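## Task

Scene 1: A yellow foam block lies on the floor beneath one of the desks. Move it up onto the top of that same desk so that it rests directly on the desk surface, not on some other object there. The robot must not tip over or finish leaning, or the task fails. The block must stay put by itself at the end; if it only stays because the robot holds it, the task is not done.

## Robot and tools

ROBOT. A Hello Robot Stretch 4 in a physics simulation: an omni-wheel base, a vertical mast carrying a lift, a single telescoping arm that reaches straight forward, a wrist with yaw, pitch and roll, and a two-finger gripper. It is roughly 1.6 m tall; the base rim lies within 0.23 m of the base origin. There is only one arm, so every joint target goes in one dictionary.

FRAMES. Base frame: origin on the floor below the base centre, x ahead, y to the left, z up. hand_pose is a point between the open fingertips, expressed in the base frame; with all wrist joints at 0 its axes line up with the base axes. Its printed position may be somewhat off. The odometry frame is where the base frame stood when the scene began.

TOOLS.
execute_actions(actions, cameras): actions is a list holding one action or nothing (empty = just report). An action may contain "base", "joints", or both, plus optional "pace" and "contact_limits"; alternatively it holds only {"end_of_arm": "enable_torque"}, which re-powers wrist or gripper motors that shut off. All motions in an action start at once.
- base: exactly one key, a relative move counted from where the base last reported itself. translate_m: straight drive in metres, -2 to 2, positive forward. strafe_m: sideways in metres, -2 to 2, positive left. rotate_rad: turn in place in radians, -3.2 to 3.2, positive counter-clockwise seen from above.
- joints: absolute targets by name. lift_m 0 to 1.2 (m); arm_m 0 to 0.55 (m, extension); wrist_yaw_rad -1.134 to 4.276 (0 ahead, positive left, 3.14 stowed; past 3.4 the arm may block it); wrist_pitch_rad -1.117 to 4.259 (0 level, 1.57 pointing down); wrist_roll_rad -1.117 to 4.259 (0 keeps fingers side by side horizontally; positive is clockwise viewed from behind); gripper_m -0.038 to 0.141 (fingertip gap in m; negative squeezes the tips together). Out-of-range joint targets are clipped and flagged; any other bad value or unknown key rejects the whole call and nothing moves. A joint or base not named may keep driving toward an earlier target.
- pace: "slow", "default", "fast", "max"; base speed 0.1/0.3/0.4/0.6 m/s and turning 1/2/3/4 rad/s respectively, further capped when the lift is above 0.2 m.
- contact_limits: only arm_m, 0 (gentlest) to 0.75 (firmest), default 0.5.
- cameras: list of "head_camera", "head_left_camera", "head_right_camera", "wrist_camera" or "all"; omitted/null means all, [] means none. head_camera (420x560) looks forward and down from the mast top; the two head fisheyes (420x672) look more steeply down and show the base and arm; wrist_camera (616x392) looks along the fingers, tips near the bottom. To look around, rotate the base. No single action runs beyond 15 s.
wait(seconds): 0 to 10; commands nothing, then reports like an empty execute_actions.
zoom_image(camera, region): region [x0, y0, x1, y1] in pixels of that camera's most recent full image, origin top-left, at most 504 by 504.
read_manual(section): returns licence texts only; moves nothing.
finished_scene(scene): ends scene 1 or 2 for good and reports success; the next scene's task comes in its result. Only call it once the object rests on the desk on its own.

RESULT LINES. base_status and joint_status: how each commanded motion ended: "done"; "off_target" (stopped short, may still push); "contact_stop_at_<key>" (hit something; that part goes slack); "limit_stop_at_<name>", including own_body (self-collision guard) and tilt (lean over 6 degrees: lift, arm, wheels go slack and ignore commands until level); "time_out"; "torque_fault" (a wrist or gripper motor overloaded and went limp until enable_torque). After a stop, later motion calls in the same reply are skipped. on_its_own lists what happened without being commanded; "held at" is a target, not a position. joint_positions gives current joint values. lidar_m: 12 distances in m, 30-degree sectors starting straight ahead and going counter-clockwise (4th left, 7th behind, 10th right); "-" is nothing seen or closer than 0.25 m; desk tops register even above the base. wrist_depth_mm: 7x7 grid of median depths, 100 to 2000 mm. base_odometry: wheel-count pose, heading -3.142 to 3.142; if turned_by_wheels and turned_by_imu disagree by over ~0.1 rad the wheels slipped or hit something. base_tilt: degrees, forward and right positive. motor_effort: percent of max, bracket is peak during last action; a squeeze on an object shows as a clear gripper_m effort change, and a load shifts wrist_pitch_rad effort. Wheel motors: positive turns the base right.

GRIPPING. Command a gap smaller than the object's width; smaller values squeeze harder and pull the object toward the wrist. The gripper_m reading does not prove a grasp. If fingertips jam on a surface, raise the lift.

START. Unfold the wrist by sending lift_m 0.4 together with wrist_yaw_rad 0.

AVOID. Driving or turning with over 1 kg held and arm_m above 0.2, especially at fast paces (tipping). Steady pushing or pulling with the gripper high or a high contact limit. Pressing the gripper into things (torque faults). Tilting the gripper up while rolled (self-collision). Dropping, slamming or shoving objects.

Each tool is called after "Emit:" as a command line: name --argument value for each argument, lists and objects as JSON in quotes; but a table of rows of numbers goes row by row, as --pt "numbers of a row", without its own name.

## Session

Emit:
execute_actions --actions '[]'

Scene clock: 0.00 s.
base_odometry: x=+0.000 y=+0.000 heading=+0.000 (m, m, rad; odometry frame)
turned_by_wheels: +0.000 (rad since the last result)
turned_by_imu: +0.000 (rad since the last result)
base_tilt: forward=+0.1 right=-0.6 (deg)
lidar_m: 1.72 1.76 0.91 0.72 0.71 0.79 1.26 1.65 1.23 1.01 1.00 1.06
base_status: not commanded
joint_positions: lift_m=+0.147 arm_m=+0.002 wrist_yaw_rad=+3.118 wrist_pitch_rad=-0.010 wrist_roll_rad=-0.019 gripper_m=+0.057
joint_status: not commanded
motor_effort: lift_m=+21 arm_m=+0 wrist_yaw_rad=-1 wrist_pitch_rad=-6 wrist_roll_rad=+1 gripper_m=-1 wheel_0=+0 wheel_1=+0 wheel_2=+1 (%)
hand_pose: x=-0.1130 y=+0.0943 z=+0.3282 quat_wxyz=(+0.012, +0.005, -0.010, +1.000) (m; base frame)
wrist_depth_mm: - 140 - 1756 1138 820 676 / - 121 150 1808 1138 831 683 / - 120 152 1808 1182 842 676 / - 141 218 1863 1182 854 683 / 213 1618 - 1756 1118 854 683 / 232 1229 219 1138 200 831 707 / 226 842 798 139 788 715 691
pictures: head_camera, head_left_camera, head_right_camera, wrist_camera
Images, in order (width x height): head_camera 420x560, head_left_camera 420x672, head_right_camera 420x672, wrist_camera 616x392.

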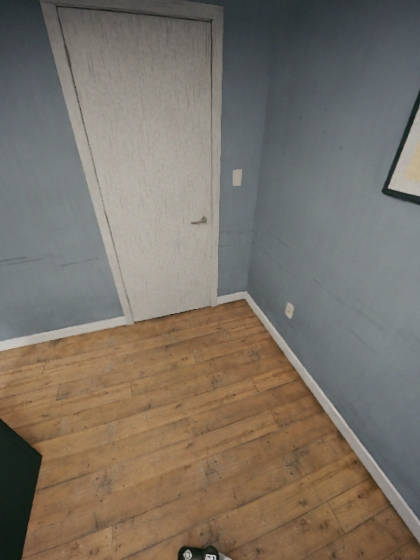

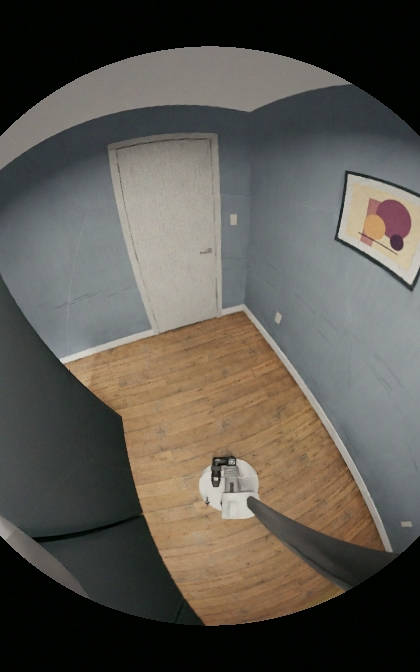

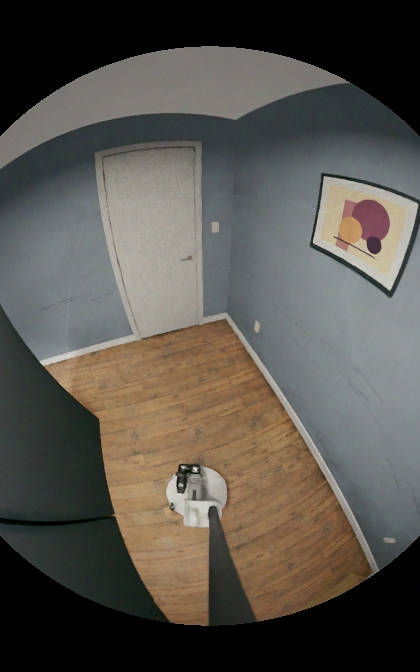

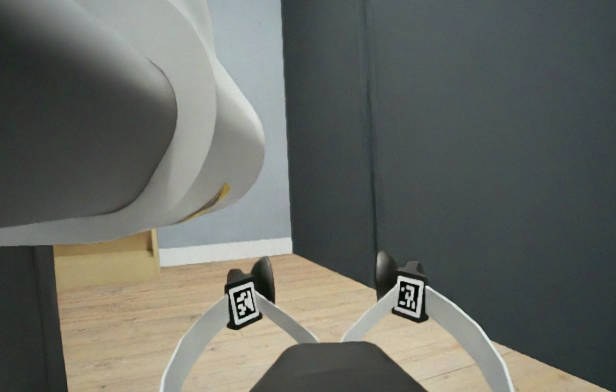

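Emit:
execute_actions --actions '[{"base":{"rotate_rad":-2.7},"joints":{"lift_m":0.4}}]'

Scene clock: 2.73 s.
base_odometry: x=+0.000 y=+0.000 heading=-2.699 (m, m, rad; odometry frame)
turned_by_wheels: -2.699 (rad since the last result)
turned_by_imu: -2.621 (rad since the last result)
base_tilt: forward=+0.1 right=-0.6 (deg)
lidar_m: 1.65 1.30 1.01 0.99 1.07 1.61 1.78 0.92 0.73 0.71 0.78 1.15
base_status: done
joint_positions: lift_m=+0.400 arm_m=+0.002 wrist_yaw_rad=+3.118 wrist_pitch_rad=-0.010 wrist_roll_rad=-0.019 gripper_m=+0.057
joint_status: all done
motor_effort: lift_m=+23(24) arm_m=-1(1) wrist_yaw_rad=-1(1) wrist_pitch_rad=-5(5) wrist_roll_rad=+2(1) gripper_m=-3(0) wheel_0=+6(8) wheel_1=+7(11) wheel_2=+5(9) (%)
hand_pose: x=-0.1130 y=+0.0943 z=+0.5809 quat_wxyz=(+0.012, +0.005, -0.010, +1.000) (m; base frame)
wrist_depth_mm: - 140 1863 1808 1808 1756 1430 / - 121 150 1808 1808 1756 1464 / - 120 153 1808 1808 1756 1499 / - 141 218 1808 1808 1808 1499 / 213 - 1921 1808 1808 1756 1499 / 232 - 218 1808 200 1708 1430 / 225 1397 1366 139 1308 1160 1205
pictures: head_camera, head_left_camera, head_right_camera, wrist_camera
Images, in order (width x height): head_camera 420x560, head_left_camera 420x672, head_right_camera 420x672, wrist_camera 616x392.

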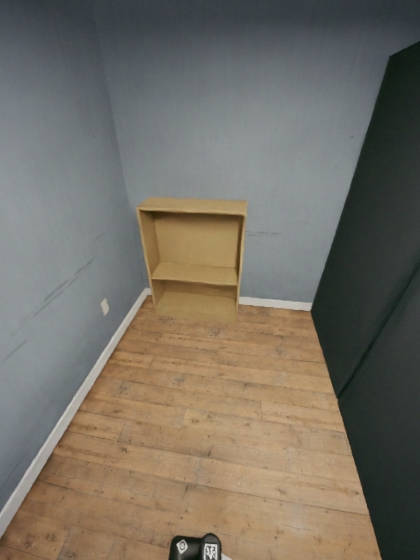

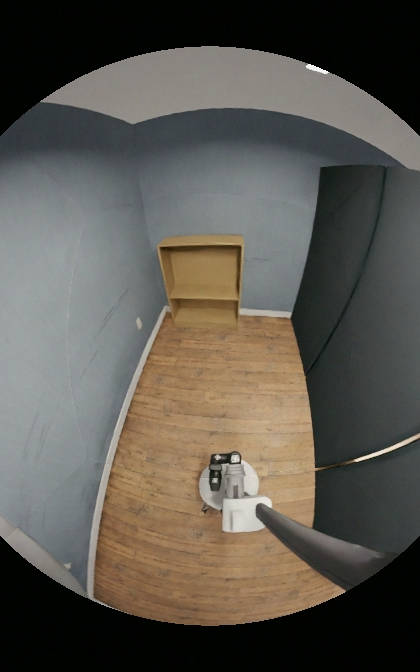

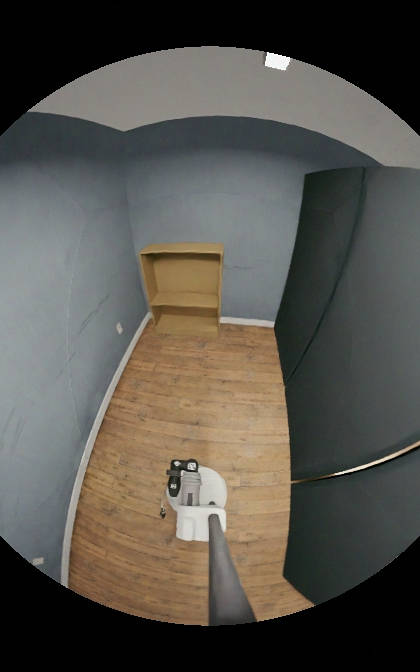

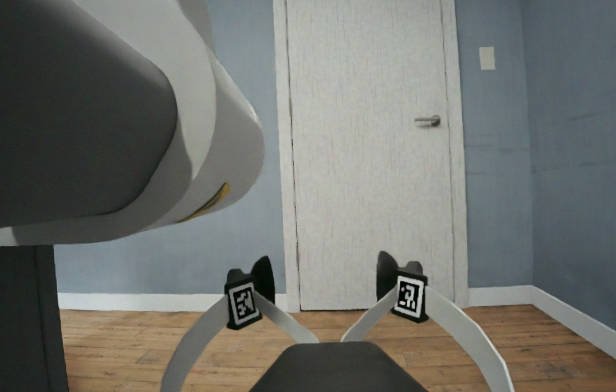

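Emit:
execute_actions --actions '[{"base":{"rotate_rad":-1.8}}]' --cameras '[]'

Emit:
execute_actions --actions '[{"base":{"strafe_m":-1.15},"pace":"fast"}]' --cameras '["head_camera","head_left_camera"]'

Scene clock: 5.07 s.
base_odometry: x=+0.000 y=+0.000 heading=+1.786 (m, m, rad; odometry frame)
turned_by_wheels: -1.799 (rad since the last result)
turned_by_imu: -1.747 (rad since the last result)
base_tilt: forward=+0.1 right=-0.6 (deg)
lidar_m: 0.70 0.73 0.92 1.66 1.63 1.08 0.98 1.00 1.27 1.76 1.82 0.78
base_status: done
joint_positions: lift_m=+0.400 arm_m=+0.002 wrist_yaw_rad=+3.118 wrist_pitch_rad=-0.010 wrist_roll_rad=-0.019 gripper_m=+0.057
joint_status: not commanded
motor_effort: lift_m=+22(23) arm_m=+0(1) wrist_yaw_rad=-1(1) wrist_pitch_rad=-5(5) wrist_roll_rad=+1(2) gripper_m=-4(2) wheel_0=+5(10) wheel_1=+6(12) wheel_2=+4(10) (%)
hand_pose: x=-0.1130 y=+0.0943 z=+0.5810 quat_wxyz=(+0.012, +0.005, -0.010, +1.000) (m; base frame)
wrist_depth_mm: - 140 1098 1098 1138 1182 1182 / - 121 151 1098 1138 1160 1205 / - 120 153 1118 1118 1160 1205 / - 141 217 1118 1138 1160 1205 / 213 1060 1078 1138 1138 1182 1205 / 231 1078 219 1118 200 1182 1205 / 226 1060 1078 139 1138 1160 1205
pictures: none
No camera images: the call's "cameras" was empty. Leave "cameras" out to get every camera's image.

Scene clock: 9.10 s.
base_odometry: x=+1.123 y=+0.245 heading=+1.786 (m, m, rad; odometry frame)
turned_by_wheels: +0.000 (rad since the last result)
turned_by_imu: -0.001 (rad since the last result)
base_tilt: forward=+0.1 right=-0.6 (deg)
lidar_m: 1.83 0.91 1.09 2.37 1.40 0.95 0.85 0.87 0.65 0.63 0.64 0.85
base_status: done
joint_positions: lift_m=+0.400 arm_m=+0.002 wrist_yaw_rad=+3.118 wrist_pitch_rad=-0.010 wrist_roll_rad=-0.019 gripper_m=+0.057
joint_status: not commanded
motor_effort: lift_m=+22(22) arm_m=-1(1) wrist_yaw_rad=-1(1) wrist_pitch_rad=-5(5) wrist_roll_rad=+1(1) gripper_m=-1(3) wheel_0=+1(14) wheel_1=-4(17) wheel_2=+0(3) (%)
hand_pose: x=-0.1130 y=+0.0943 z=+0.5810 quat_wxyz=(+0.012, +0.005, -0.010, +1.000) (m; base frame)
wrist_depth_mm: - 140 946 976 991 1042 1060 / - 121 151 976 1008 1025 1060 / - 120 153 991 1025 1025 1078 / - 141 218 991 1025 1042 1060 / 213 946 960 991 1008 1042 1078 / 231 946 219 991 200 1042 1078 / 225 931 960 139 1025 1025 1060
pictures: head_camera, head_left_camera
Images, in order (width x height): head_camera 420x560, head_left_camera 420x672.

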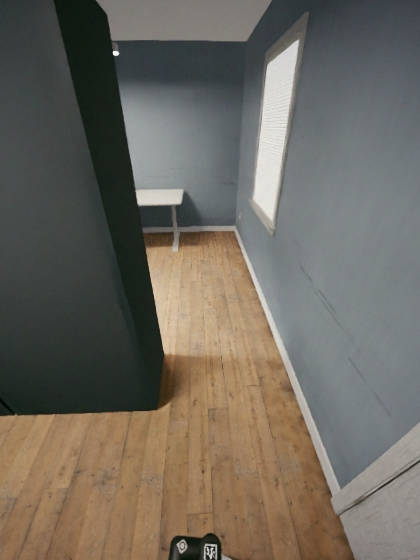

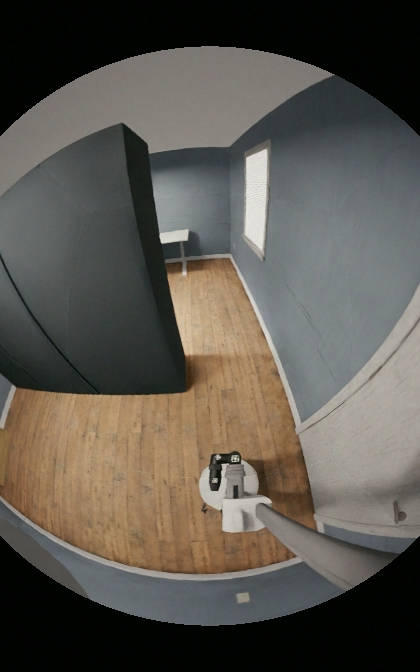

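Emit:
execute_actions --actions '[{"base":{"strafe_m":-0.1}}]' --cameras '[]'

Emit:
execute_actions --actions '[{"base":{"translate_m":1.9},"pace":"fast"}]' --cameras '["head_camera","head_left_camera"]'

Scene clock: 10.70 s.
base_odometry: x=+1.221 y=+0.266 heading=+1.785 (m, m, rad; odometry frame)
turned_by_wheels: +0.000 (rad since the last result)
turned_by_imu: +0.000 (rad since the last result)
base_tilt: forward=+0.1 right=-0.6 (deg)
lidar_m: 1.54 0.94 1.09 2.39 1.40 0.92 0.86 0.87 0.58 0.54 0.54 0.72
base_status: done
joint_positions: lift_m=+0.400 arm_m=+0.002 wrist_yaw_rad=+3.118 wrist_pitch_rad=-0.010 wrist_roll_rad=-0.019 gripper_m=+0.057
joint_status: not commanded
motor_effort: lift_m=+22(22) arm_m=+0(1) wrist_yaw_rad=-1(2) wrist_pitch_rad=-5(5) wrist_roll_rad=+0(2) gripper_m=-4(2) wheel_0=+4(10) wheel_1=-6(13) wheel_2=+0(0) (%)
hand_pose: x=-0.1130 y=+0.0943 z=+0.5810 quat_wxyz=(+0.012, +0.005, -0.010, +1.000) (m; base frame)
wrist_depth_mm: - 140 946 960 991 1025 1042 / - 121 150 976 991 1025 1060 / - 120 153 960 991 1025 1060 / - 141 218 976 991 1042 1060 / 213 931 946 976 991 1025 1060 / 231 931 219 976 200 1042 1060 / 224 946 960 139 1008 1025 1060
pictures: none
No camera images: the call's "cameras" was empty. Leave "cameras" out to get every camera's image.

Scene clock: 16.73 s.
base_odometry: x=+0.815 y=+2.122 heading=+1.786 (m, m, rad; odometry frame)
turned_by_wheels: +0.001 (rad since the last result)
turned_by_imu: -0.001 (rad since the last result)
base_tilt: forward=+0.1 right=-0.6 (deg)
lidar_m: 0.85 1.33 1.59 2.62 0.88 0.80 2.71 0.58 0.37 0.31 0.31 0.39
base_status: done
joint_positions: lift_m=+0.400 arm_m=+0.002 wrist_yaw_rad=+3.118 wrist_pitch_rad=-0.010 wrist_roll_rad=-0.019 gripper_m=+0.057
joint_status: not commanded
motor_effort: lift_m=+22(22) arm_m=-1(1) wrist_yaw_rad=-1(1) wrist_pitch_rad=-4(5) wrist_roll_rad=+0(1) gripper_m=-4(2) wheel_0=+4(11) wheel_1=+5(8) wheel_2=+1(16) (%)
hand_pose: x=-0.1130 y=+0.0943 z=+0.5810 quat_wxyz=(+0.012, +0.005, -0.010, +1.000) (m; base frame)
wrist_depth_mm: - 140 - - - 866 723 / - 121 150 - - 878 1008 / - 120 153 - - 917 1182 / - 141 217 - - 904 831 / 213 1118 - - - 917 741 / 232 1138 218 1921 200 878 1205 / 226 1025 1336 139 1281 778 976
pictures: head_camera, head_left_camera
Images, in order (width x height): head_camera 420x560, head_left_camera 420x672.

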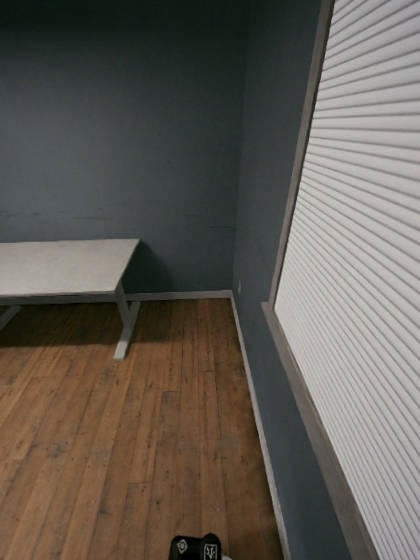

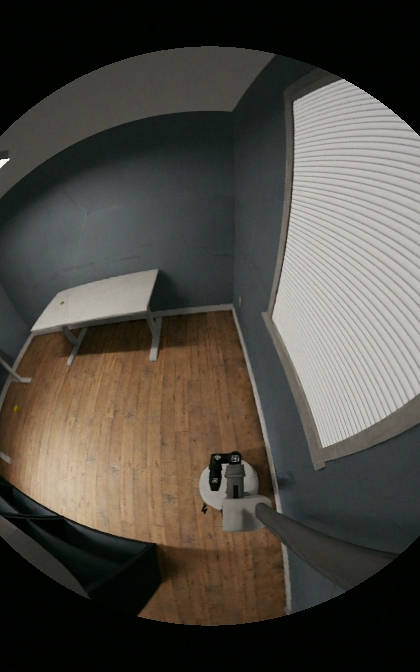

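Emit:
execute_actions --actions '[{"base":{"strafe_m":0.8},"pace":"fast"}]' --cameras '[]'

Emit:
execute_actions --actions '[{"base":{"rotate_rad":1.5},"joints":{"wrist_yaw_rad":0,"wrist_pitch_rad":0.5,"lift_m":0.3}}]'

Scene clock: 19.93 s.
base_odometry: x=+0.034 y=+1.951 heading=+1.786 (m, m, rad; odometry frame)
turned_by_wheels: +0.000 (rad since the last result)
turned_by_imu: -0.001 (rad since the last result)
base_tilt: forward=+0.1 right=-0.6 (deg)
lidar_m: 1.12 1.14 1.45 1.82 1.04 0.68 0.62 0.64 1.23 1.09 1.12 1.45
base_status: done
joint_positions: lift_m=+0.400 arm_m=+0.002 wrist_yaw_rad=+3.118 wrist_pitch_rad=-0.010 wrist_roll_rad=-0.019 gripper_m=+0.057
joint_status: not commanded
motor_effort: lift_m=+22(22) arm_m=+0(1) wrist_yaw_rad=-1(2) wrist_pitch_rad=-5(5) wrist_roll_rad=+0(0) gripper_m=-4(3) wheel_0=-1(15) wheel_1=+3(16) wheel_2=+0(1) (%)
hand_pose: x=-0.1130 y=+0.0943 z=+0.5810 quat_wxyz=(+0.012, +0.005, -0.010, +1.000) (m; base frame)
wrist_depth_mm: - 139 732 788 809 842 809 / - 121 150 1182 1229 1008 820 / - 120 153 1182 1205 1042 831 / - 141 217 1205 1229 1008 820 / 213 788 778 878 778 1008 831 / 231 1661 219 1205 200 1008 831 / 226 1336 1138 139 1160 904 831
pictures: none
No camera images: the call's "cameras" was empty. Leave "cameras" out to get every camera's image.

Scene clock: 22.33 s.
base_odometry: x=+0.034 y=+1.951 heading=-2.998 (m, m, rad; odometry frame)
turned_by_wheels: +1.499 (rad since the last result)
turned_by_imu: +1.455 (rad since the last result)
base_tilt: forward=+0.1 right=-0.6 (deg)
lidar_m: 1.82 1.13 0.71 0.61 0.63 1.31 1.10 1.10 1.35 1.13 1.13 1.35
base_status: done
joint_positions: lift_m=+0.300 arm_m=+0.002 wrist_yaw_rad=+0.001 wrist_pitch_rad=+0.502 wrist_roll_rad=-0.019 gripper_m=+0.057
joint_status: all done
motor_effort: lift_m=+18(20) arm_m=+0(1) wrist_yaw_rad=-2(7) wrist_pitch_rad=-3(4) wrist_roll_rad=+0(0) gripper_m=-4(2) wheel_0=-4(9) wheel_1=-5(15) wheel_2=-2(11) (%)
hand_pose: x=+0.4263 y=-0.0873 z=+0.3397 quat_wxyz=(+0.969, -0.009, +0.248, +0.003) (m; base frame)
wrist_depth_mm: 1921 - - - - - - / 1863 - 1983 1756 1708 1756 1661 / 1308 1336 1255 1229 1205 1182 1160 / 1025 991 960 946 917 904 878 / 798 778 768 768 759 741 723 / 654 654 219 640 200 615 603 / 574 564 549 139 544 521 525
pictures: head_camera, head_left_camera, head_right_camera, wrist_camera
Images, in order (width x height): head_camera 420x560, head_left_camera 420x672, head_right_camera 420x672, wrist_camera 616x392.

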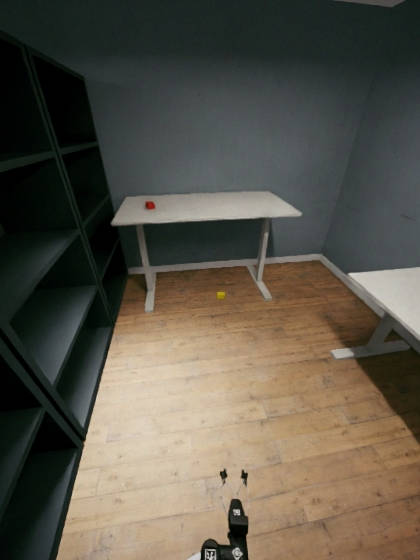

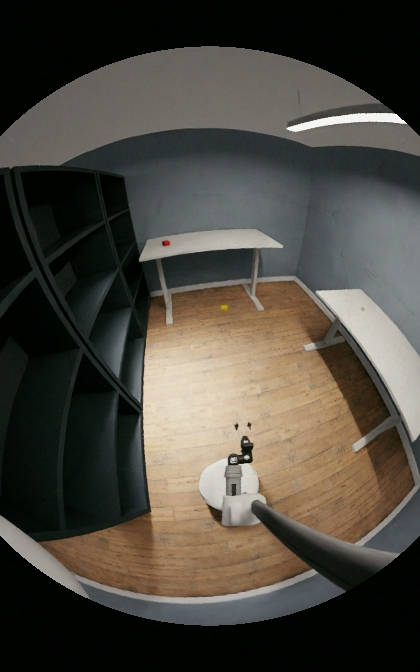

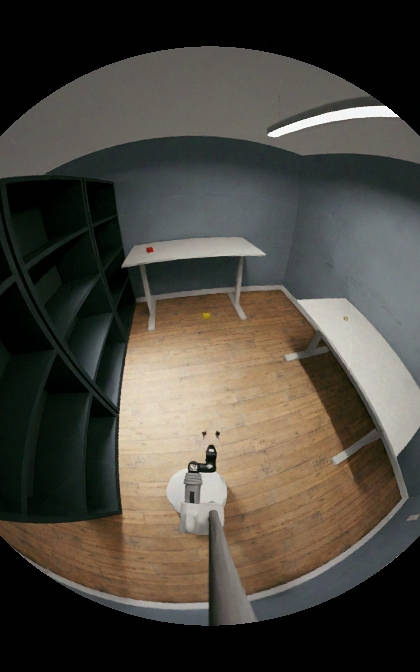

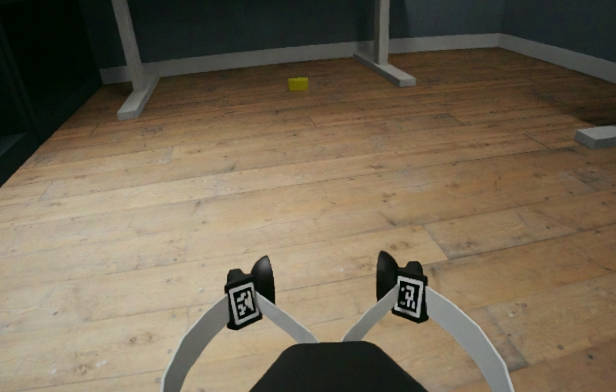

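Emit:
execute_actions --actions '[{"base":{"translate_m":1.15},"joints":{"lift_m":0.1,"gripper_m":0.12,"arm_m":0.15},"pace":"fast"}]'

Scene clock: 26.60 s.
base_odometry: x=-1.104 y=+1.786 heading=-2.997 (m, m, rad; odometry frame)
turned_by_wheels: +0.001 (rad since the last result)
turned_by_imu: -0.001 (rad since the last result)
base_tilt: forward=+0.1 right=-0.6 (deg)
lidar_m: 0.69 0.70 0.86 0.85 0.87 1.03 2.24 2.24 1.02 0.89 0.90 0.80
base_status: done
joint_positions: lift_m=+0.100 arm_m=+0.149 wrist_yaw_rad=+0.000 wrist_pitch_rad=+0.502 wrist_roll_rad=-0.019 gripper_m=+0.120
joint_status: all done
motor_effort: lift_m=+19(19) arm_m=+7(6) wrist_yaw_rad=-1(2) wrist_pitch_rad=-4(4) wrist_roll_rad=+2(1) gripper_m=-2(2) wheel_0=+4(8) wheel_1=+6(16) wheel_2=-2(15) (%)
hand_pose: x=+0.5727 y=-0.0874 z=+0.1395 quat_wxyz=(+0.969, -0.009, +0.248, +0.002) (m; base frame)
wrist_depth_mm: 917 960 1008 1060 1098 931 1205 / 976 1008 1025 1078 1008 820 1008 / 831 798 759 741 723 676 621 / 609 597 554 544 554 544 530 / 477 469 466 455 449 436 430 / 394 389 200 382 351 342 359 / 343 332 336 139 324 315 314
pictures: head_camera, head_left_camera, head_right_camera, wrist_camera
Images, in order (width x height): head_camera 420x560, head_left_camera 420x672, head_right_camera 420x672, wrist_camera 616x392.

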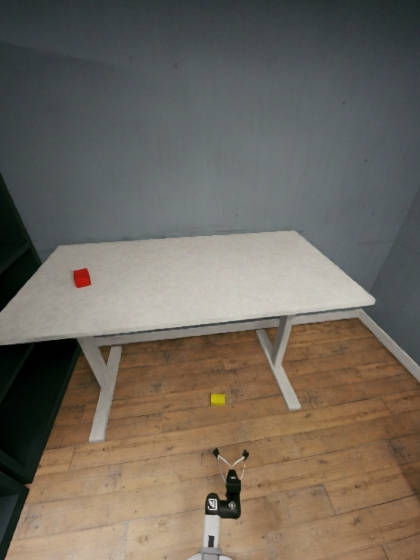

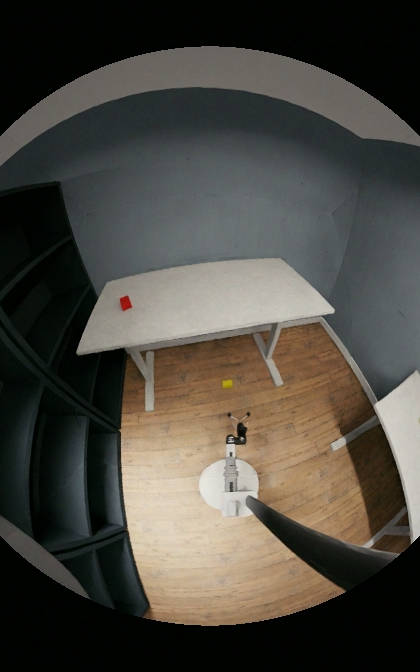

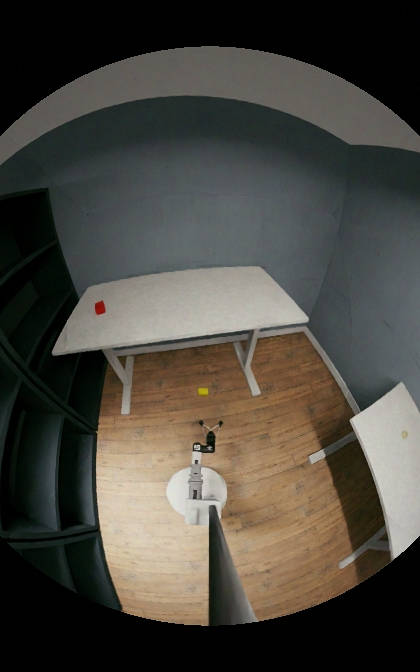

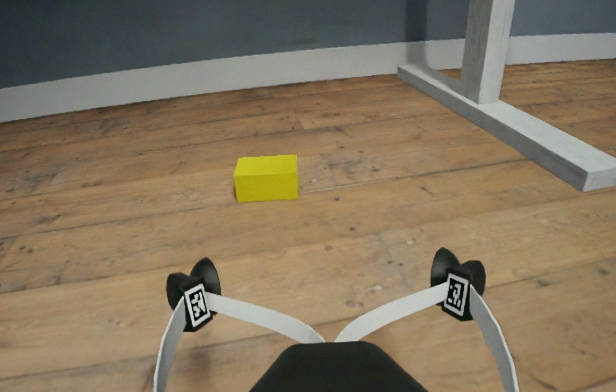

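Emit:
execute_actions --actions '[{"base":{"strafe_m":0.06,"translate_m":0.0}}]'

Emit:
execute_actions --actions '[{"base":{"strafe_m":0.055},"joints":{"lift_m":0.0,"gripper_m":0.14,"arm_m":0.36}}]' --cameras '["wrist_camera","head_camera"]'

action 0: "base" must hold exactly one of rotate_rad, strafe_m, translate_m; got {"strafe_m": 0.06, "translate_m": 0.0}

Scene clock: 28.50 s.
base_odometry: x=-1.096 y=+1.732 heading=-2.997 (m, m, rad; odometry frame)
turned_by_wheels: +0.000 (rad since the last result)
turned_by_imu: +0.000 (rad since the last result)
base_tilt: forward=+0.1 right=-0.6 (deg)
lidar_m: 0.68 0.69 0.83 0.81 0.80 0.99 2.26 2.25 1.08 0.94 0.94 0.76
base_status: done
joint_positions: lift_m=+0.000 arm_m=+0.359 wrist_yaw_rad=+0.000 wrist_pitch_rad=+0.502 wrist_roll_rad=-0.019 gripper_m=+0.140
joint_status: all done
motor_effort: lift_m=+18(19) arm_m=+6(8) wrist_yaw_rad=-1(1) wrist_pitch_rad=-4(5) wrist_roll_rad=+1(1) gripper_m=-1(1) wheel_0=-2(10) wheel_1=+3(9) wheel_2=+0(1) (%)
hand_pose: x=+0.7827 y=-0.0874 z=+0.0397 quat_wxyz=(+0.969, -0.009, +0.248, +0.002) (m; base frame)
wrist_depth_mm: 750 778 809 842 878 904 559 / 768 798 759 715 691 661 564 / 554 525 508 492 477 466 459 / 402 392 368 317 366 359 351 / 315 314 306 303 296 287 285 / 259 250 238 252 234 225 238 / 227 220 222 137 214 208 210
pictures: head_camera, wrist_camera
Images, in order (width x height): head_camera 420x560, wrist_camera 616x392.

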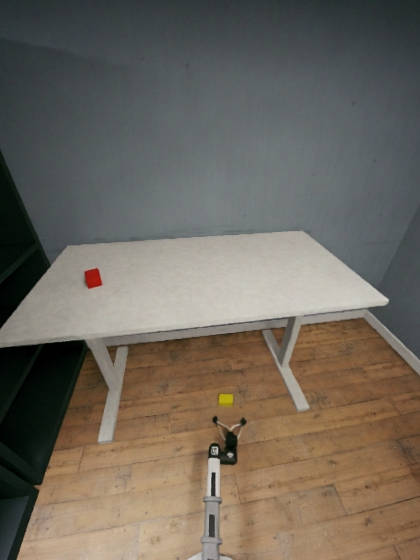

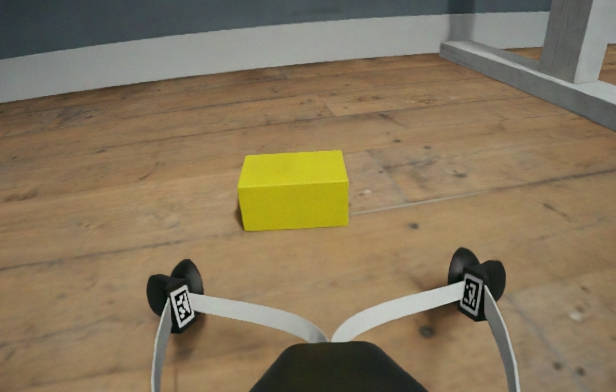

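Emit:
execute_actions --actions '[{"base":{"strafe_m":0.024},"joints":{"wrist_pitch_rad":0.57,"arm_m":0.44}}]' --cameras '[]'

Emit:
execute_actions --actions '[{"joints":{"arm_m":0.52}}]' --cameras '["wrist_camera","head_camera"]'

Scene clock: 29.77 s.
base_odometry: x=-1.093 y=+1.708 heading=-2.997 (m, m, rad; odometry frame)
turned_by_wheels: +0.000 (rad since the last result)
turned_by_imu: +0.000 (rad since the last result)
base_tilt: forward=+0.0 right=-0.6 (deg)
lidar_m: 0.66 0.68 0.84 0.77 0.80 0.94 2.26 2.25 1.09 0.96 0.99 0.78
base_status: done
joint_positions: lift_m=+0.000 arm_m=+0.439 wrist_yaw_rad=-0.002 wrist_pitch_rad=+0.570 wrist_roll_rad=-0.019 gripper_m=+0.140
joint_status: all done
motor_effort: lift_m=+18(18) arm_m=+7(4) wrist_yaw_rad=+4(6) wrist_pitch_rad=+1(2) wrist_roll_rad=+1(1) gripper_m=+0(2) wheel_0=-4(13) wheel_1=+5(14) wheel_2=+0(0) (%)
hand_pose: x=+0.8522 y=-0.0879 z=+0.0228 quat_wxyz=(+0.960, -0.009, +0.281, +0.002) (m; base frame)
wrist_depth_mm: 676 707 741 759 778 715 788 / 661 621 585 564 549 535 530 / 459 445 427 415 404 397 392 / 351 345 334 253 300 317 312 / 286 282 277 253 258 263 259 / 239 231 222 234 216 211 220 / 211 206 207 141 202 196 197
pictures: none
No camera images: the call's "cameras" was empty. Leave "cameras" out to get every camera's image.

Scene clock: 30.93 s.
base_odometry: x=-1.093 y=+1.708 heading=-2.997 (m, m, rad; odometry frame)
turned_by_wheels: +0.000 (rad since the last result)
turned_by_imu: +0.000 (rad since the last result)
base_tilt: forward=+0.1 right=-0.6 (deg)
lidar_m: 0.68 0.69 0.83 0.77 0.78 0.93 2.25 2.25 1.10 0.98 0.98 0.79
base_status: not commanded
joint_positions: lift_m=+0.000 arm_m=+0.519 wrist_yaw_rad=-0.002 wrist_pitch_rad=+0.570 wrist_roll_rad=-0.019 gripper_m=+0.140
joint_status: all done
motor_effort: lift_m=+18(18) arm_m=+8(9) wrist_yaw_rad=+5(5) wrist_pitch_rad=+0(0) wrist_roll_rad=+0(1) gripper_m=+0(2) wheel_0=-4(4) wheel_1=+5(5) wheel_2=+0(0) (%)
hand_pose: x=+0.9322 y=-0.0879 z=+0.0228 quat_wxyz=(+0.960, -0.009, +0.281, +0.002) (m; base frame)
wrist_depth_mm: 615 634 668 699 723 691 759 / 634 621 591 564 549 535 517 / 455 439 427 415 407 399 392 / 351 343 336 330 324 317 312 / 286 282 270 209 215 263 259 / 240 225 197 183 182 210 222 / 212 206 204 140 199 196 197
pictures: head_camera, wrist_camera
Images, in order (width x height): head_camera 420x560, wrist_camera 616x392.

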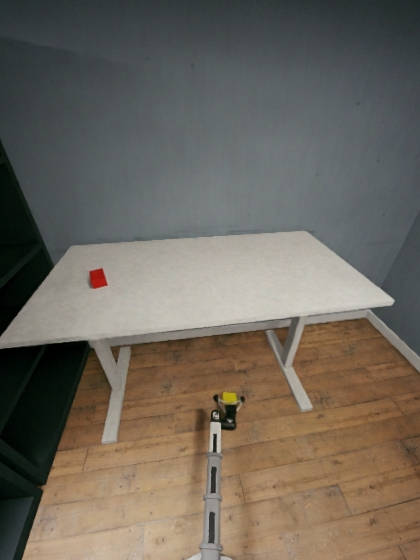

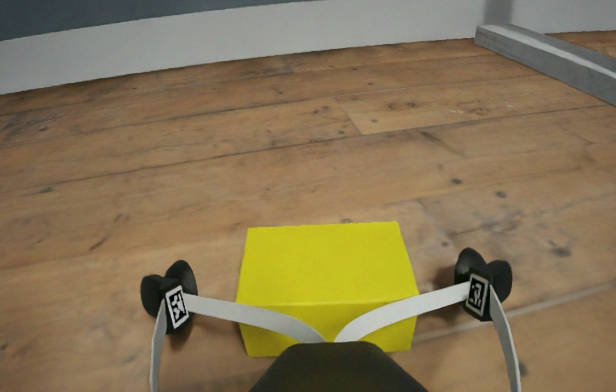

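Emit:
execute_actions --actions '[{"joints":{"gripper_m":0.025,"lift_m":0.008}}]' --cameras '["wrist_camera"]'

Emit:
execute_actions --actions '[{"joints":{"lift_m":0.1,"arm_m":0.1}}]' --cameras '["wrist_camera","head_camera"]'

Scene clock: 33.17 s.
base_odometry: x=-1.093 y=+1.708 heading=-2.997 (m, m, rad; odometry frame)
turned_by_wheels: +0.000 (rad since the last result)
turned_by_imu: +0.000 (rad since the last result)
base_tilt: forward=+0.1 right=-0.6 (deg)
lidar_m: 0.68 0.68 0.82 0.77 0.79 0.91 2.27 2.25 1.12 0.98 0.96 0.79
base_status: not commanded
joint_positions: lift_m=+0.008 arm_m=+0.519 wrist_yaw_rad=+0.000 wrist_pitch_rad=+0.572 wrist_roll_rad=-0.019 gripper_m=+0.026
joint_status: all done
motor_effort: lift_m=+23(24) arm_m=+6(8) wrist_yaw_rad=+1(4) wrist_pitch_rad=-3(4) wrist_roll_rad=+1(2) gripper_m=-29(24) wheel_0=-4(4) wheel_1=+5(5) wheel_2=+0(0) (%)
hand_pose: x=+0.9324 y=-0.0875 z=+0.0299 quat_wxyz=(+0.959, -0.009, +0.282, +0.003) (m; base frame)
wrist_depth_mm: 615 640 668 699 715 715 759 / 634 634 603 574 559 544 517 / 466 452 436 427 415 407 402 / 362 353 347 338 330 325 320 / 294 289 278 204 207 271 267 / 247 245 181 173 171 179 227 / 218 206 208 131 174 202 -
pictures: wrist_camera
Images, in order (width x height): wrist_camera 616x392.

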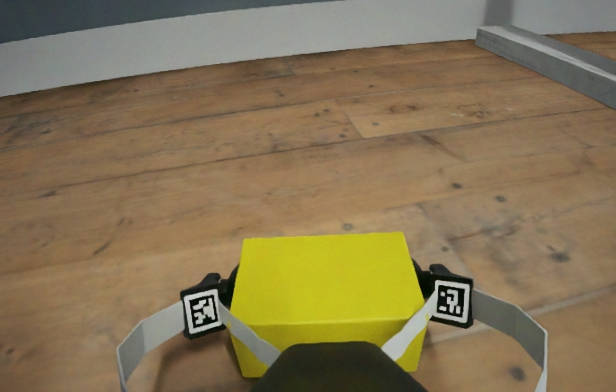

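Scene clock: 35.50 s.
base_odometry: x=-1.093 y=+1.708 heading=-2.997 (m, m, rad; odometry frame)
turned_by_wheels: +0.000 (rad since the last result)
turned_by_imu: +0.000 (rad since the last result)
base_tilt: forward=+0.1 right=-0.6 (deg)
lidar_m: 0.68 0.68 0.83 0.77 0.78 0.94 2.26 2.24 1.11 0.98 0.98 0.78
base_status: not commanded
joint_positions: lift_m=+0.100 arm_m=+0.101 wrist_yaw_rad=+0.000 wrist_pitch_rad=+0.572 wrist_roll_rad=-0.019 gripper_m=+0.026
joint_status: all done
motor_effort: lift_m=+23(24) arm_m=-7(7) wrist_yaw_rad=+0(0) wrist_pitch_rad=-6(6) wrist_roll_rad=+0(0) gripper_m=-25(27) wheel_0=-4(4) wheel_1=+5(5) wheel_2=+0(0) (%)
hand_pose: x=+0.5145 y=-0.0874 z=+0.1217 quat_wxyz=(+0.959, -0.009, +0.282, +0.003) (m; base frame)
wrist_depth_mm: 946 976 1025 1078 1098 917 1098 / 960 917 878 842 809 768 699 / 683 661 640 621 615 597 591 / 530 521 508 500 484 480 469 / 433 427 410 204 207 397 392 / 364 362 181 172 171 179 332 / 322 303 306 131 174 298 285
pictures: head_camera, wrist_camera
Images, in order (width x height): head_camera 420x560, wrist_camera 616x392.

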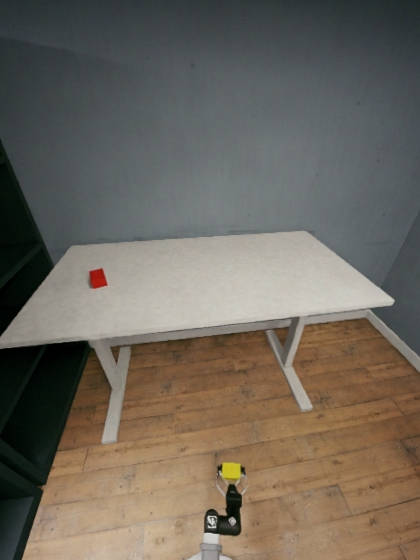

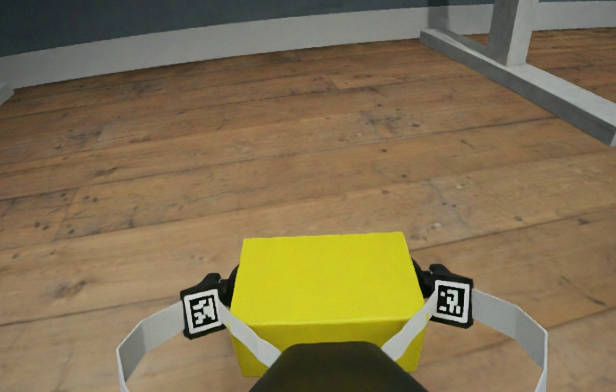

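Emit:
execute_actions --actions '[{"joints":{"lift_m":1.02,"arm_m":0.08},"pace":"fast"}]' --cameras '["wrist_camera","head_left_camera"]'

Scene clock: 38.97 s.
base_odometry: x=-1.093 y=+1.708 heading=-2.997 (m, m, rad; odometry frame)
turned_by_wheels: +0.000 (rad since the last result)
turned_by_imu: +0.000 (rad since the last result)
base_tilt: forward=+0.0 right=-0.5 (deg)
lidar_m: 0.68 0.68 0.84 0.76 0.79 0.95 2.27 2.24 1.11 0.97 0.97 0.74
base_status: not commanded
joint_positions: lift_m=+1.020 arm_m=+0.081 wrist_yaw_rad=+0.000 wrist_pitch_rad=+0.572 wrist_roll_rad=-0.019 gripper_m=+0.026
joint_status: all done
motor_effort: lift_m=+23(25) arm_m=-6(3) wrist_yaw_rad=-1(1) wrist_pitch_rad=-5(6) wrist_roll_rad=+2(0) gripper_m=-26(26) wheel_0=-4(4) wheel_1=+5(5) wheel_2=+0(0) (%)
hand_pose: x=+0.4945 y=-0.0874 z=+1.0418 quat_wxyz=(+0.959, -0.009, +0.282, +0.003) (m; base frame)
wrist_depth_mm: 976 1008 1042 1078 1078 1138 1229 / 878 842 788 759 741 723 715 / 615 597 574 564 549 539 559 / 477 466 477 488 1499 1576 1708 / 1336 1397 1464 204 207 1576 1618 / 1060 1464 182 173 171 179 1366 / 1098 1229 1255 131 175 1205 1182
pictures: head_left_camera, wrist_camera
Images, in order (width x height): head_left_camera 420x672, wrist_camera 616x392.

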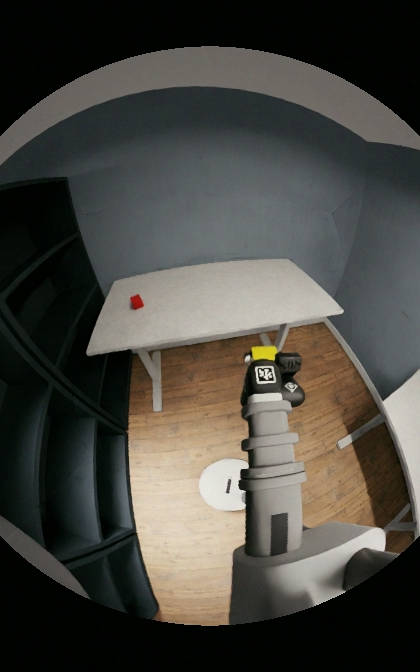

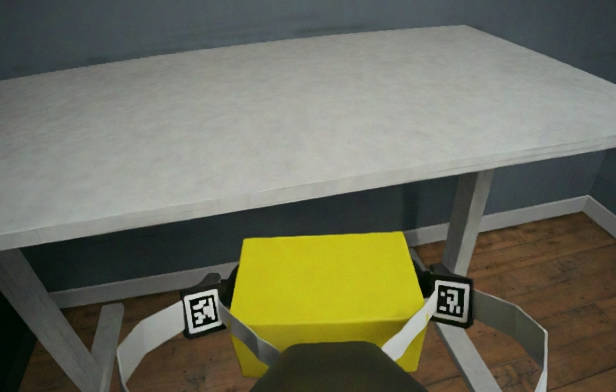

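Emit:
execute_actions --actions '[{"joints":{"arm_m":0.5}}]' --cameras '[]'

Emit:
execute_actions --actions '[{"joints":{"lift_m":0.965}}]' --cameras '["wrist_camera","head_left_camera"]'

Scene clock: 41.50 s.
base_odometry: x=-1.093 y=+1.708 heading=-2.997 (m, m, rad; odometry frame)
turned_by_wheels: +0.000 (rad since the last result)
turned_by_imu: +0.000 (rad since the last result)
base_tilt: forward=+0.1 right=-0.6 (deg)
lidar_m: 0.68 0.69 0.83 0.77 0.77 0.97 2.27 2.25 1.13 0.96 0.96 0.78
base_status: not commanded
joint_positions: lift_m=+1.020 arm_m=+0.499 wrist_yaw_rad=+0.000 wrist_pitch_rad=+0.572 wrist_roll_rad=-0.019 gripper_m=+0.026
joint_status: all done
motor_effort: lift_m=+22(23) arm_m=+6(7) wrist_yaw_rad=-1(1) wrist_pitch_rad=-5(5) wrist_roll_rad=+0(0) gripper_m=-27(26) wheel_0=-4(4) wheel_1=+5(5) wheel_2=+0(0) (%)
hand_pose: x=+0.9124 y=-0.0874 z=+1.0419 quat_wxyz=(+0.959, -0.009, +0.282, +0.003) (m; base frame)
wrist_depth_mm: 627 661 699 732 768 788 831 / 676 707 723 750 732 723 715 / 615 597 574 554 539 530 525 / 473 462 452 442 433 427 418 / 384 379 366 203 207 355 347 / 322 322 181 173 171 180 298 / 286 271 273 131 175 265 254
pictures: none
No camera images: the call's "cameras" was empty. Leave "cameras" out to get every camera's image.

Scene clock: 42.63 s.
base_odometry: x=-1.093 y=+1.708 heading=-2.997 (m, m, rad; odometry frame)
turned_by_wheels: +0.000 (rad since the last result)
turned_by_imu: +0.000 (rad since the last result)
base_tilt: forward=+0.1 right=-0.5 (deg)
lidar_m: 0.68 0.69 0.84 0.77 0.79 0.95 2.26 2.25 1.11 0.96 0.99 0.77
base_status: not commanded
joint_positions: lift_m=+0.965 arm_m=+0.499 wrist_yaw_rad=+0.000 wrist_pitch_rad=+0.572 wrist_roll_rad=-0.019 gripper_m=+0.026
joint_status: all done
motor_effort: lift_m=+18(22) arm_m=+6(7) wrist_yaw_rad=-1(2) wrist_pitch_rad=-4(4) wrist_roll_rad=+1(0) gripper_m=-27(25) wheel_0=-4(4) wheel_1=+5(5) wheel_2=+0(0) (%)
hand_pose: x=+0.9124 y=-0.0874 z=+0.9872 quat_wxyz=(+0.959, -0.009, +0.282, +0.003) (m; base frame)
wrist_depth_mm: 634 668 691 732 750 788 809 / 661 654 621 597 580 564 559 / 488 469 452 442 430 421 418 / 375 366 357 351 345 336 330 / 303 300 287 203 206 281 276 / 256 254 181 172 171 180 236 / 226 213 216 131 174 211 -
pictures: head_left_camera, wrist_camera
Images, in order (width x height): head_left_camera 420x672, wrist_camera 616x392.

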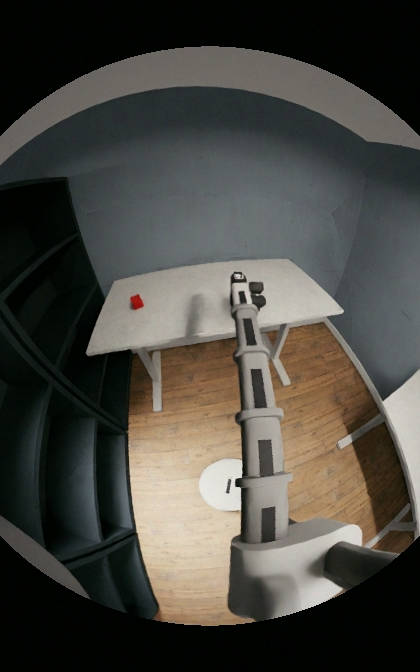

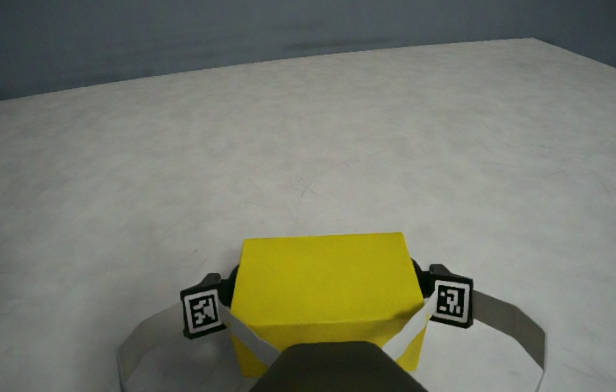

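Emit:
execute_actions --actions '[{"joints":{"lift_m":0.956}}]' --cameras '[]'

Emit:
execute_actions --actions '[{"joints":{"gripper_m":0.14}}]' --cameras '["wrist_camera"]'

Emit:
execute_actions --actions '[{"joints":{"lift_m":1.04}}]' --cameras '[]'

Emit:
execute_actions --actions '[{"joints":{"arm_m":0.1},"pace":"fast"}]' --cameras '["wrist_camera","head_camera"]'

Scene clock: 43.40 s.
base_odometry: x=-1.093 y=+1.708 heading=-2.997 (m, m, rad; odometry frame)
turned_by_wheels: +0.000 (rad since the last result)
turned_by_imu: +0.000 (rad since the last result)
base_tilt: forward=+0.1 right=-0.6 (deg)
lidar_m: 0.68 0.68 0.83 0.77 0.78 0.96 2.24 2.25 1.10 0.97 0.99 0.77
base_status: not commanded
joint_positions: lift_m=+0.956 arm_m=+0.499 wrist_yaw_rad=+0.000 wrist_pitch_rad=+0.572 wrist_roll_rad=-0.019 gripper_m=+0.026
joint_status: all done
motor_effort: lift_m=+18(18) arm_m=+6(6) wrist_yaw_rad=-1(1) wrist_pitch_rad=-4(4) wrist_roll_rad=+0(2) gripper_m=-29(26) wheel_0=-4(4) wheel_1=+5(5) wheel_2=+0(0) (%)
hand_pose: x=+0.9124 y=-0.0874 z=+0.9782 quat_wxyz=(+0.959, -0.009, +0.282, +0.003) (m; base frame)
wrist_depth_mm: 634 668 699 723 750 768 798 / 654 627 591 569 554 544 539 / 462 449 433 424 413 404 397 / 357 351 342 336 327 322 319 / 291 287 274 204 207 268 264 / 244 244 181 173 171 180 225 / 216 204 206 131 174 200 -
pictures: none
No camera images: the call's "cameras" was empty. Leave "cameras" out to get every camera's image.

Scene clock: 45.53 s.
base_odometry: x=-1.093 y=+1.708 heading=-2.997 (m, m, rad; odometry frame)
turned_by_wheels: +0.000 (rad since the last result)
turned_by_imu: +0.000 (rad since the last result)
base_tilt: forward=+0.1 right=-0.6 (deg)
lidar_m: 0.68 0.68 0.85 0.78 0.78 0.96 2.24 2.24 1.11 0.96 0.99 0.79
base_status: not commanded
joint_positions: lift_m=+0.956 arm_m=+0.499 wrist_yaw_rad=+0.000 wrist_pitch_rad=+0.571 wrist_roll_rad=-0.019 gripper_m=+0.140
joint_status: all done
motor_effort: lift_m=+19(18) arm_m=+6(6) wrist_yaw_rad=-1(2) wrist_pitch_rad=-2(5) wrist_roll_rad=+1(0) gripper_m=+0(27) wheel_0=-4(4) wheel_1=+5(5) wheel_2=+0(0) (%)
hand_pose: x=+0.9125 y=-0.0874 z=+0.9784 quat_wxyz=(+0.959, -0.009, +0.282, +0.003) (m; base frame)
wrist_depth_mm: 634 661 699 732 750 759 798 / 654 627 597 574 559 539 535 / 466 449 436 424 413 404 399 / 359 351 343 336 329 324 315 / 290 287 282 215 227 266 265 / 245 236 197 189 191 214 225 / 216 210 209 137 203 200 201
pictures: wrist_camera
Images, in order (width x height): wrist_camera 616x392.

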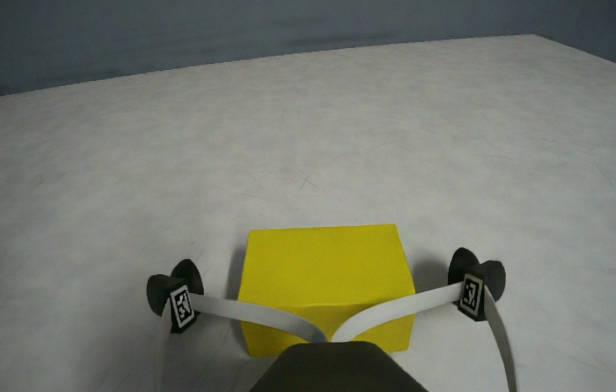

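Scene clock: 46.87 s.
base_odometry: x=-1.093 y=+1.708 heading=-2.997 (m, m, rad; odometry frame)
turned_by_wheels: +0.000 (rad since the last result)
turned_by_imu: +0.000 (rad since the last result)
base_tilt: forward=+0.1 right=-0.6 (deg)
lidar_m: 0.68 0.68 0.81 0.78 0.78 0.95 2.26 2.24 1.12 0.96 0.96 0.78
base_status: not commanded
joint_positions: lift_m=+1.040 arm_m=+0.499 wrist_yaw_rad=+0.000 wrist_pitch_rad=+0.572 wrist_roll_rad=-0.019 gripper_m=+0.140
joint_status: all done
motor_effort: lift_m=+23(25) arm_m=+6(6) wrist_yaw_rad=-1(1) wrist_pitch_rad=-3(3) wrist_roll_rad=+1(1) gripper_m=-1(0) wheel_0=-4(4) wheel_1=+5(5) wheel_2=+0(0) (%)
hand_pose: x=+0.9125 y=-0.0874 z=+1.0620 quat_wxyz=(+0.959, -0.009, +0.282, +0.003) (m; base frame)
wrist_depth_mm: 640 661 699 732 759 798 831 / 676 715 741 768 788 778 866 / 661 640 615 597 585 580 564 / 508 500 492 480 469 462 455 / 415 413 404 397 392 382 375 / 349 338 324 340 315 304 320 / 307 298 301 138 289 285 283
pictures: none
No camera images: the call's "cameras" was empty. Leave "cameras" out to get every camera's image.

Scene clock: 48.77 s.
base_odometry: x=-1.093 y=+1.708 heading=-2.997 (m, m, rad; odometry frame)
turned_by_wheels: +0.000 (rad since the last result)
turned_by_imu: +0.000 (rad since the last result)
base_tilt: forward=+0.1 right=-0.6 (deg)
lidar_m: 0.68 0.68 0.86 0.76 0.78 0.96 2.27 2.25 1.10 0.98 0.99 0.78
base_status: not commanded
joint_positions: lift_m=+1.040 arm_m=+0.101 wrist_yaw_rad=+0.000 wrist_pitch_rad=+0.572 wrist_roll_rad=-0.019 gripper_m=+0.140
joint_status: all done
motor_effort: lift_m=+23(23) arm_m=-6(5) wrist_yaw_rad=+0(1) wrist_pitch_rad=-4(5) wrist_roll_rad=+2(2) gripper_m=+0(1) wheel_0=-4(4) wheel_1=+5(5) wheel_2=+0(0) (%)
hand_pose: x=+0.5145 y=-0.0875 z=+1.0618 quat_wxyz=(+0.959, -0.009, +0.282, +0.003) (m; base frame)
wrist_depth_mm: 946 991 1060 1078 1098 1160 1229 / 960 904 842 831 788 778 768 / 661 640 621 569 585 580 569 / 512 504 492 484 504 1025 1708 / 436 449 1430 1576 1618 1537 1618 / 1430 1464 1397 1464 1366 1229 1397 / 1042 1308 1308 138 1281 1229 1229
pictures: head_camera, wrist_camera
Images, in order (width x height): head_camera 420x560, wrist_camera 616x392.

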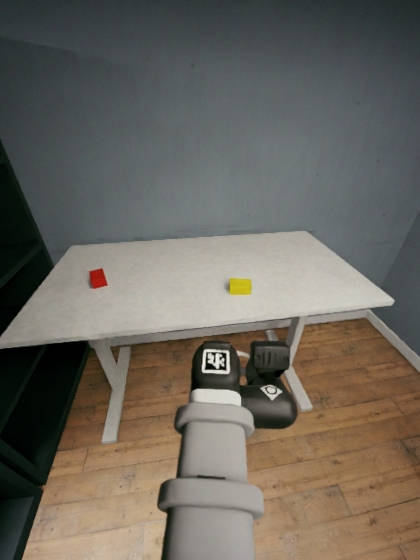

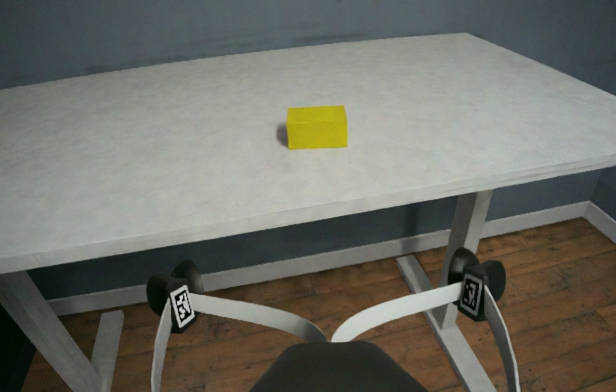

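Emit:
finished_scene --scene 1

The scene is finished: the task was done.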